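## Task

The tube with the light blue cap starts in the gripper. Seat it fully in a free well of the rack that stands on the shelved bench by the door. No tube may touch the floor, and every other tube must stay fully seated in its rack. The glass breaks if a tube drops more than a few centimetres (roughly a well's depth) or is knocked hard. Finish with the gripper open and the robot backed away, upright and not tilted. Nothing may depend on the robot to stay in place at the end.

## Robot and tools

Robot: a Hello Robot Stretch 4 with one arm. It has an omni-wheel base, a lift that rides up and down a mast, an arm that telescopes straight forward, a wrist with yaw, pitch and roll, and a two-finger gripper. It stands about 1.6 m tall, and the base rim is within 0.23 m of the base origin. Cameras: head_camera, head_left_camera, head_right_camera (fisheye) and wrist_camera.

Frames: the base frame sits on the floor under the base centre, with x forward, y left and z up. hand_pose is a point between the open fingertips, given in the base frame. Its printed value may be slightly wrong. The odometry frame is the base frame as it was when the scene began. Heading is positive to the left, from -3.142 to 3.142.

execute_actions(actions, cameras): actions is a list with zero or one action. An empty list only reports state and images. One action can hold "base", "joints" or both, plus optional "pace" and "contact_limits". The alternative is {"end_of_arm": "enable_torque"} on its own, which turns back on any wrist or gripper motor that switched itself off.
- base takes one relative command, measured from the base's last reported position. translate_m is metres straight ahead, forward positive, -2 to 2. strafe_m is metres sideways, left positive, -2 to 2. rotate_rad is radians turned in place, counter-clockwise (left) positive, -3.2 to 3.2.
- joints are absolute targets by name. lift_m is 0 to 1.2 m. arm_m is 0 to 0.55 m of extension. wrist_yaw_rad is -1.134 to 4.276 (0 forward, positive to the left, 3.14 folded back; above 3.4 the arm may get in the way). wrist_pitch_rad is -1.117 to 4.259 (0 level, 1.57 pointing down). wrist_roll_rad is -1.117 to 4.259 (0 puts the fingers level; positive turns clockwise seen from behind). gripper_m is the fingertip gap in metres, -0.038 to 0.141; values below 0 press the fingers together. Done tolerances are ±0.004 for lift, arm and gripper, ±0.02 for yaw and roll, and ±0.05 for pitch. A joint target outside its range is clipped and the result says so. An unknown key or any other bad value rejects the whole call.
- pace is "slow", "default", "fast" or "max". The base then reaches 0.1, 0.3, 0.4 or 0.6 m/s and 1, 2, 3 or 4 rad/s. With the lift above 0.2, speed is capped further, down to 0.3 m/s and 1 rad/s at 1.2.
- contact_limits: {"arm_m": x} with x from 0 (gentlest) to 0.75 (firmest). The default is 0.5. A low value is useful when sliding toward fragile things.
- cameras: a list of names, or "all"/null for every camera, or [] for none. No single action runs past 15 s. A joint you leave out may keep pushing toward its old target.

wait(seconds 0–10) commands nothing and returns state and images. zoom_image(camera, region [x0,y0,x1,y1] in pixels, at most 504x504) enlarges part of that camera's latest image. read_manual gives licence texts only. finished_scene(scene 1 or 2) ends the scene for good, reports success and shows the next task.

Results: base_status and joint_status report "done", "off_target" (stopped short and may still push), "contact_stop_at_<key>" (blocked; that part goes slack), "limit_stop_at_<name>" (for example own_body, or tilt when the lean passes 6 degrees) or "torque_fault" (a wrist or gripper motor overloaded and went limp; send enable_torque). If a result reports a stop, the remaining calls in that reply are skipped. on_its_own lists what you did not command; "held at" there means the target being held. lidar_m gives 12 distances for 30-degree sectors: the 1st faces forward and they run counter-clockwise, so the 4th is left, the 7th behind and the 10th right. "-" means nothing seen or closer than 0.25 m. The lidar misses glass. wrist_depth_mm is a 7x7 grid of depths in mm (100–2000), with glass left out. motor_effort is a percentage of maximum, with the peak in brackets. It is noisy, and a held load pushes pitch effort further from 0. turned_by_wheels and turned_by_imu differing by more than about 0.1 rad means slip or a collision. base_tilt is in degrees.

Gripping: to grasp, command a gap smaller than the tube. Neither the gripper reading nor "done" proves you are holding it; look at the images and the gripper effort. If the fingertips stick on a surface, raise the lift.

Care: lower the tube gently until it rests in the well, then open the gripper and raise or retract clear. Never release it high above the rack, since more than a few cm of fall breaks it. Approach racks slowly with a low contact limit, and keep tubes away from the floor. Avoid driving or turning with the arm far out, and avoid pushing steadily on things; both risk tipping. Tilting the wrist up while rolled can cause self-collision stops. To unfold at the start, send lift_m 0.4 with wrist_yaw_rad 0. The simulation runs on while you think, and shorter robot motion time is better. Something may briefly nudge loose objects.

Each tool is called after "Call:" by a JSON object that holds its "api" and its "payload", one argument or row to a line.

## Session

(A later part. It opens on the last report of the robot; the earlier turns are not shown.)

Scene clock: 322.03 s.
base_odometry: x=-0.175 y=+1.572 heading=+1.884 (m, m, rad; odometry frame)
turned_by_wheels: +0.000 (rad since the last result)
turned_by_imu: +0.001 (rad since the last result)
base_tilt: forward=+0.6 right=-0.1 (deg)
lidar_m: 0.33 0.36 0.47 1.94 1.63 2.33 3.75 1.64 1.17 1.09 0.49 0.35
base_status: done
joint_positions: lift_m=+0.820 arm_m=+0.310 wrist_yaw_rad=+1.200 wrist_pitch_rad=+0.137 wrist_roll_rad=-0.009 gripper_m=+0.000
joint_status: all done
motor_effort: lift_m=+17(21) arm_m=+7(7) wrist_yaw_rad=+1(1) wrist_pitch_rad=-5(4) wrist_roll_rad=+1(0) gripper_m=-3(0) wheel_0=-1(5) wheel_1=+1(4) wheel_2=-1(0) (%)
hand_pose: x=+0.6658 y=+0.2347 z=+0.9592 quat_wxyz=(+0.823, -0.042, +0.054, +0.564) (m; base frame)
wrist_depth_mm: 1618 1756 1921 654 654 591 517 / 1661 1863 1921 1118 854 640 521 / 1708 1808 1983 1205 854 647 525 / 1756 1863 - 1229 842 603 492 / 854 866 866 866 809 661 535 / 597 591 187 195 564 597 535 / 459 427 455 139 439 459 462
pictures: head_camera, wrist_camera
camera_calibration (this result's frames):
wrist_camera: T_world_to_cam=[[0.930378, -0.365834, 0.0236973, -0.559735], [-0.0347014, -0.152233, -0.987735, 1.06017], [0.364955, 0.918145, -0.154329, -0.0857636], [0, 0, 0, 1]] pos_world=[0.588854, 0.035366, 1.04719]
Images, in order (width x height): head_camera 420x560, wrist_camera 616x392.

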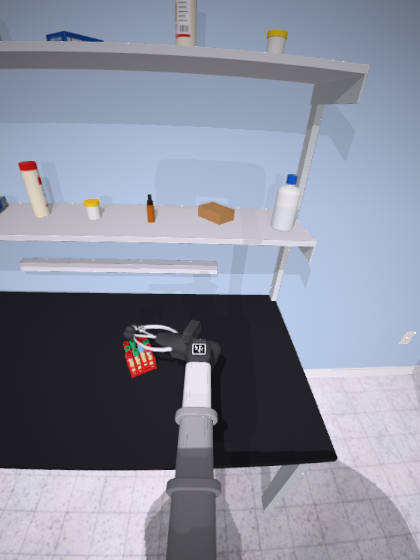

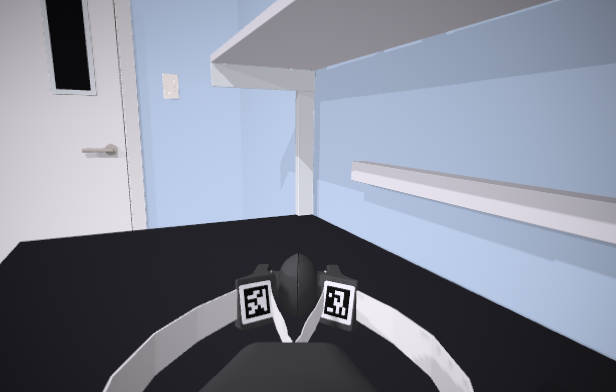

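Call:
{"api": "execute_actions", "payload": {
  "actions": [
    {"joints":{"lift_m":0.80},"pace":"slow"}
  ],
  "cameras": ["head_camera","wrist_camera"]
}}

Call:
{"api": "zoom_image", "payload": {
  "camera": "head_camera",
  "region": [105, 310, 175, 380]
}}

Call:
{"api": "zoom_image", "payload": {
  "camera": "wrist_camera",
  "region": [190, 240, 410, 392]
}}

Scene clock: 329.43 s.
base_odometry: x=-0.175 y=+1.572 heading=+1.884 (m, m, rad; odometry frame)
turned_by_wheels: +0.000 (rad since the last result)
turned_by_imu: +0.001 (rad since the last result)
base_tilt: forward=+0.5 right=-0.1 (deg)
lidar_m: 0.34 0.34 0.46 1.95 1.64 2.35 3.78 1.67 1.16 1.09 0.53 0.36
base_status: not commanded
joint_positions: lift_m=+0.800 arm_m=+0.310 wrist_yaw_rad=+1.200 wrist_pitch_rad=+0.137 wrist_roll_rad=-0.009 gripper_m=+0.000
joint_status: all done
motor_effort: lift_m=+17(18) arm_m=+6(7) wrist_yaw_rad=+1(1) wrist_pitch_rad=-3(7) wrist_roll_rad=+0(0) gripper_m=-3(1) wheel_0=-1(1) wheel_1=+1(1) wheel_2=-1(1) (%)
hand_pose: x=+0.6658 y=+0.2347 z=+0.9392 quat_wxyz=(+0.823, -0.042, +0.054, +0.564) (m; base frame)
wrist_depth_mm: 1661 1808 1863 732 732 609 517 / 1661 1808 1921 1160 842 634 525 / 1708 1863 1983 1205 854 647 525 / 1756 1863 - 1205 854 609 496 / 798 798 798 809 809 654 535 / 554 554 187 195 521 559 530 / 424 394 424 139 387 427 430
pictures: head_camera, wrist_camera
camera_calibration (this result's frames):
wrist_camera: T_world_to_cam=[[0.930378, -0.365834, 0.0236971, -0.559261], [-0.0347016, -0.152233, -0.987735, 1.04041], [0.364955, 0.918145, -0.154329, -0.0888508], [0, 0, 0, 1]] pos_world=[0.588855, 0.035366, 1.02719]
Images, in order (width x height): head_camera 420x560, wrist_camera 616x392.

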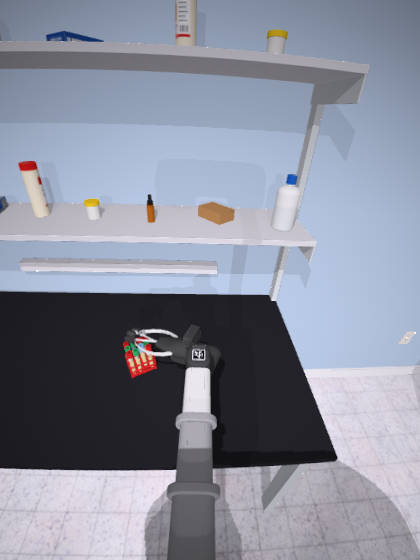

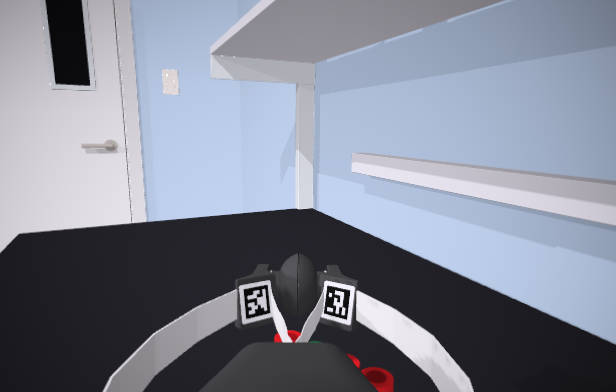

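Region (105, 310, 175, 380) of head_camera's 420x560 image, scaled by 7.200, with more detail than that image has.

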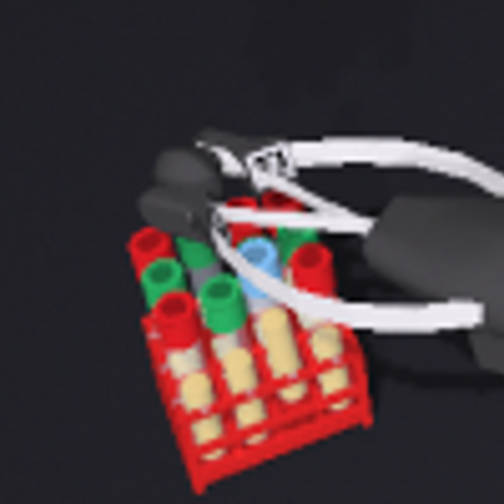

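Region (190, 240, 410, 392) of wrist_camera's 616x392 image, scaled by 2.291; it fills the top 348 rows of this view, and the rest is white.

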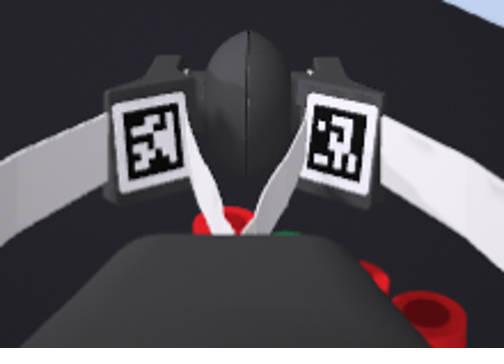

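Call:
{"api": "execute_actions", "payload": {
  "actions": [
    {"base":{"strafe_m":-0.008},"joints":{"arm_m":0.305,"lift_m":0.786},"pace":"slow"}
  ],
  "cameras": ["head_camera","wrist_camera"]
}}

Call:
{"api": "zoom_image", "payload": {
  "camera": "head_camera",
  "region": [105, 310, 175, 380]
}}

Call:
{"api": "zoom_image", "payload": {
  "camera": "wrist_camera",
  "region": [190, 240, 410, 392]
}}

Scene clock: 338.70 s.
base_odometry: x=-0.167 y=+1.575 heading=+1.884 (m, m, rad; odometry frame)
turned_by_wheels: +0.000 (rad since the last result)
turned_by_imu: +0.001 (rad since the last result)
base_tilt: forward=+0.6 right=-0.1 (deg)
lidar_m: 0.33 0.34 0.45 1.95 1.66 2.34 3.77 1.66 1.17 1.08 0.51 0.38
base_status: done
joint_positions: lift_m=+0.786 arm_m=+0.306 wrist_yaw_rad=+1.200 wrist_pitch_rad=+0.137 wrist_roll_rad=-0.009 gripper_m=+0.000
joint_status: all done
motor_effort: lift_m=+17(16) arm_m=-7(6) wrist_yaw_rad=+1(1) wrist_pitch_rad=-7(5) wrist_roll_rad=+0(0) gripper_m=-3(4) wheel_0=+0(5) wheel_1=-1(5) wheel_2=+0(0) (%)
hand_pose: x=+0.6621 y=+0.2347 z=+0.9252 quat_wxyz=(+0.823, -0.042, +0.054, +0.564) (m; base frame)
wrist_depth_mm: 1661 1756 1921 788 778 634 521 / 1708 1808 1983 1160 842 640 525 / 1708 1863 1983 1205 831 627 530 / 1708 1863 - 1182 878 634 496 / 750 759 750 759 759 654 539 / 521 521 186 194 496 530 512 / 399 373 382 139 213 402 407
pictures: head_camera, wrist_camera
camera_calibration (this result's frames):
wrist_camera: T_world_to_cam=[[0.930378, -0.365835, 0.0236972, -0.55552], [-0.0347031, -0.152237, -0.987735, 1.02646], [0.364955, 0.918144, -0.154334, -0.089669], [0, 0, 0, 1]] pos_world=[0.58519, 0.0353662, 1.0132]
Images, in order (width x height): head_camera 420x560, wrist_camera 616x392.

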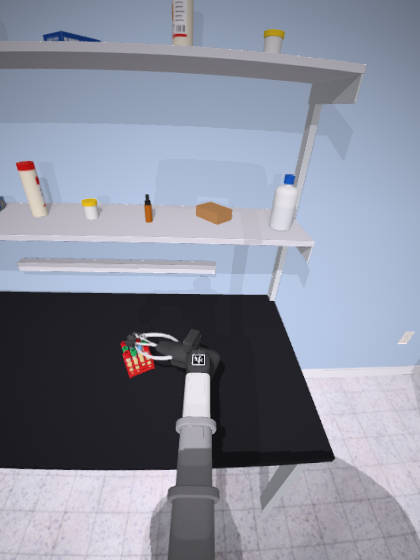

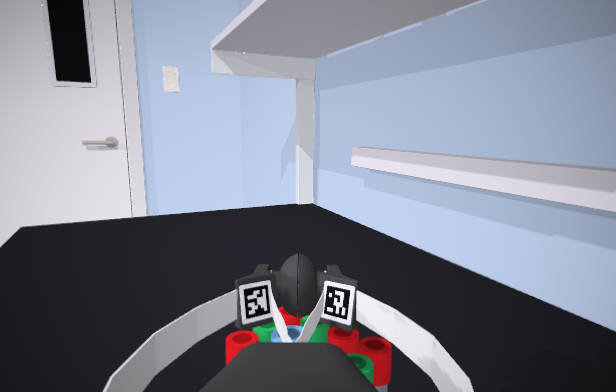

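Region (105, 310, 175, 380) of head_camera's 420x560 image, scaled by 7.200, with more detail than that image has.

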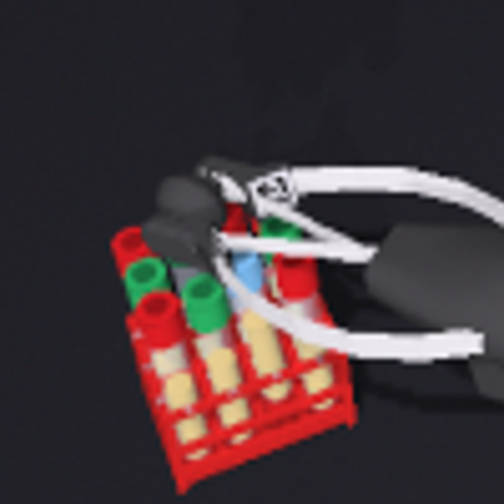

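Region (190, 240, 410, 392) of wrist_camera's 616x392 image, scaled by 2.291; it fills the top 348 rows of this view, and the rest is white.

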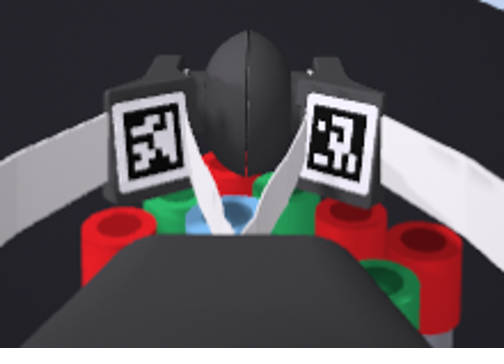

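Call:
{"api": "execute_actions", "payload": {
  "actions": [
    {"base":{"strafe_m":-0.012},"joints":{"arm_m":0.297,"lift_m":0.782},"pace":"slow"}
  ],
  "cameras": ["head_camera","wrist_camera"]
}}

Call:
{"api": "zoom_image", "payload": {
  "camera": "head_camera",
  "region": [105, 310, 175, 380]
}}

Call:
{"api": "zoom_image", "payload": {
  "camera": "wrist_camera",
  "region": [190, 240, 410, 392]
}}

Scene clock: 345.10 s.
base_odometry: x=-0.156 y=+1.579 heading=+1.883 (m, m, rad; odometry frame)
turned_by_wheels: +0.000 (rad since the last result)
turned_by_imu: +0.001 (rad since the last result)
base_tilt: forward=+0.6 right=-0.1 (deg)
lidar_m: 0.31 0.31 0.47 1.99 1.66 2.33 3.74 1.59 1.14 1.06 0.51 0.37
base_status: done
joint_positions: lift_m=+0.782 arm_m=+0.298 wrist_yaw_rad=+1.200 wrist_pitch_rad=+0.137 wrist_roll_rad=-0.009 gripper_m=+0.000
joint_status: all done
motor_effort: lift_m=+16(16) arm_m=-6(7) wrist_yaw_rad=+1(1) wrist_pitch_rad=-6(5) wrist_roll_rad=+0(1) gripper_m=-3(1) wheel_0=+0(5) wheel_1=-1(5) wheel_2=+0(1) (%)
hand_pose: x=+0.6541 y=+0.2347 z=+0.9212 quat_wxyz=(+0.823, -0.042, +0.054, +0.564) (m; base frame)
wrist_depth_mm: 1661 1808 1921 809 778 647 525 / 1708 1808 1921 1182 866 654 535 / 1708 1863 - 1229 842 634 530 / 1756 1921 - 1182 891 647 508 / 741 741 741 750 750 661 549 / 517 512 187 195 488 521 521 / 394 366 375 139 217 394 399
pictures: head_camera, wrist_camera
camera_calibration (this result's frames):
wrist_camera: T_world_to_cam=[[0.930378, -0.365834, 0.023697, -0.547984], [-0.0347035, -0.152238, -0.987734, 1.02224], [0.364955, 0.918144, -0.154334, -0.0873654], [0, 0, 0, 1]] pos_world=[0.577192, 0.0353662, 1.0092]
Images, in order (width x height): head_camera 420x560, wrist_camera 616x392.

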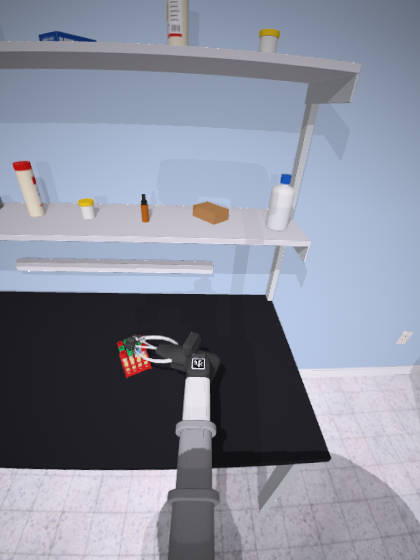

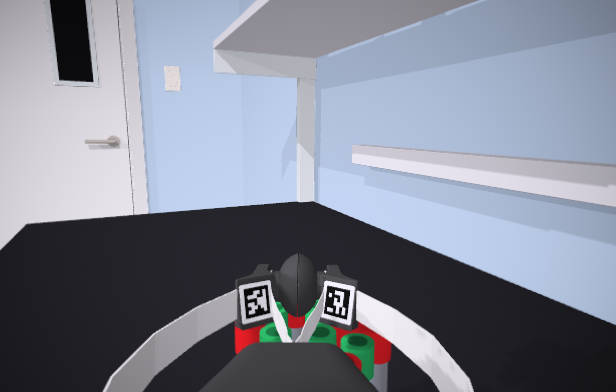

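Region (105, 310, 175, 380) of head_camera's 420x560 image, scaled by 7.200, with more detail than that image has.

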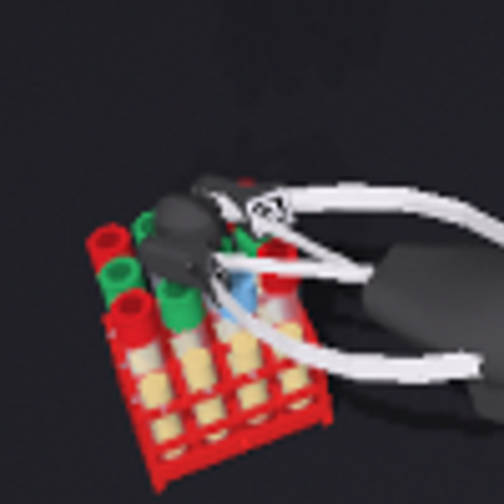

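Region (190, 240, 410, 392) of wrist_camera's 616x392 image, scaled by 2.291; it fills the top 348 rows of this view, and the rest is white.

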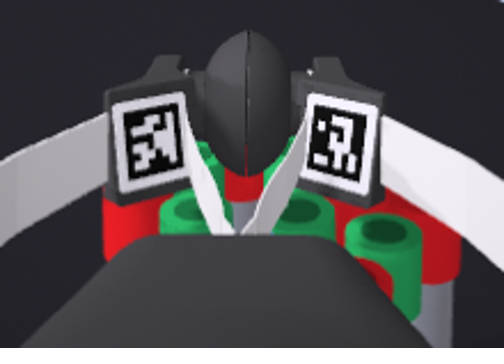

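It dropped in.

Call:
{"api": "execute_actions", "payload": {
  "actions": [
    {"joints":{"lift_m":0.92},"pace":"fast"}
  ],
  "cameras": ["head_camera"]
}}

Call:
{"api": "zoom_image", "payload": {
  "camera": "head_camera",
  "region": [105, 310, 175, 380]
}}

Call:
{"api": "execute_actions", "payload": {
  "actions": [
    {"joints":{"arm_m":0.01},"base":{"translate_m":-0.2},"pace":"fast"}
  ],
  "cameras": []
}}

Scene clock: 363.20 s.
base_odometry: x=-0.156 y=+1.579 heading=+1.883 (m, m, rad; odometry frame)
turned_by_wheels: +0.000 (rad since the last result)
turned_by_imu: +0.001 (rad since the last result)
base_tilt: forward=+0.6 right=-0.1 (deg)
lidar_m: 0.32 0.35 0.45 1.96 1.67 2.34 3.77 1.62 1.16 1.05 0.51 0.34
base_status: not commanded
joint_positions: lift_m=+0.920 arm_m=+0.298 wrist_yaw_rad=+1.200 wrist_pitch_rad=+0.137 wrist_roll_rad=-0.009 gripper_m=+0.000
joint_status: all done
motor_effort: lift_m=+22(24) arm_m=-7(7) wrist_yaw_rad=+1(1) wrist_pitch_rad=-5(6) wrist_roll_rad=+0(0) gripper_m=-4(3) wheel_0=+0(0) wheel_1=-1(1) wheel_2=+0(0) (%)
hand_pose: x=+0.6541 y=+0.2347 z=+1.0587 quat_wxyz=(+0.823, -0.042, +0.054, +0.564) (m; base frame)
wrist_depth_mm: 1661 1756 1921 1138 615 279 248 / 1708 1863 1921 788 574 569 504 / 1708 1921 - 1229 878 654 539 / 1756 1921 - 1255 891 668 539 / 1808 1921 1983 1182 904 634 525 / 820 809 187 194 778 683 525 / 621 580 621 139 597 627 564
pictures: head_camera
Images, in order (width x height): head_camera 420x560.

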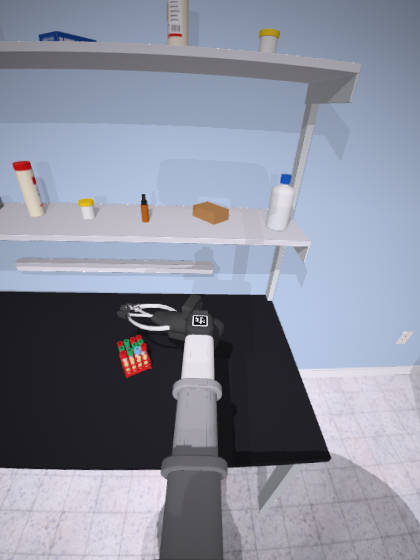

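Region (105, 310, 175, 380) of head_camera's 420x560 image, scaled by 7.200, with more detail than that image has.

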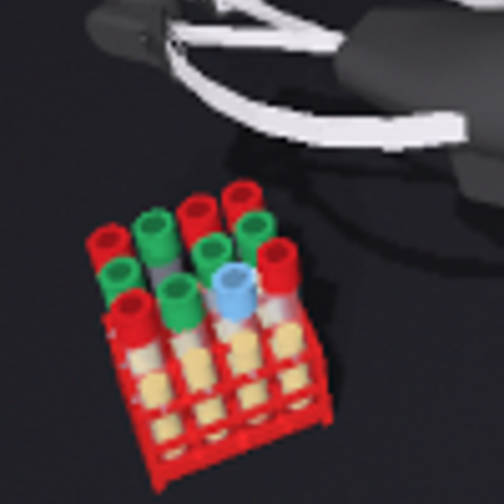

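Scene clock: 365.07 s.
base_odometry: x=-0.094 y=+1.388 heading=+1.883 (m, m, rad; odometry frame)
turned_by_wheels: +0.000 (rad since the last result)
turned_by_imu: +0.001 (rad since the last result)
base_tilt: forward=+0.5 right=-0.1 (deg)
lidar_m: 0.54 0.53 0.74 1.59 1.62 2.21 3.34 1.65 1.15 1.07 1.76 0.57
base_status: done
joint_positions: lift_m=+0.920 arm_m=+0.011 wrist_yaw_rad=+1.200 wrist_pitch_rad=+0.137 wrist_roll_rad=-0.009 gripper_m=+0.000
joint_status: all done
motor_effort: lift_m=+22(22) arm_m=-6(5) wrist_yaw_rad=+1(1) wrist_pitch_rad=-7(6) wrist_roll_rad=+0(0) gripper_m=-3(7) wheel_0=+0(6) wheel_1=+1(4) wheel_2=+0(12) (%)
hand_pose: x=+0.3670 y=+0.2347 z=+1.0586 quat_wxyz=(+0.823, -0.042, +0.054, +0.564) (m; base frame)
wrist_depth_mm: 1661 1756 1921 - 1618 1229 917 / 1708 1808 1983 - 1576 1160 917 / 1708 1863 1983 - 1618 1255 1008 / 1756 1863 - - 1708 1281 991 / 1808 1983 - 1182 1182 1182 1025 / 1808 1983 187 194 778 831 842 / 1863 1808 1863 139 603 634 634
pictures: none
No camera images: the call's "cameras" was empty. Leave "cameras" out to get every camera's image.

Call:
{"api": "finished_scene", "payload": {
  "scene": 1
}}

The scene is finished: the task was done.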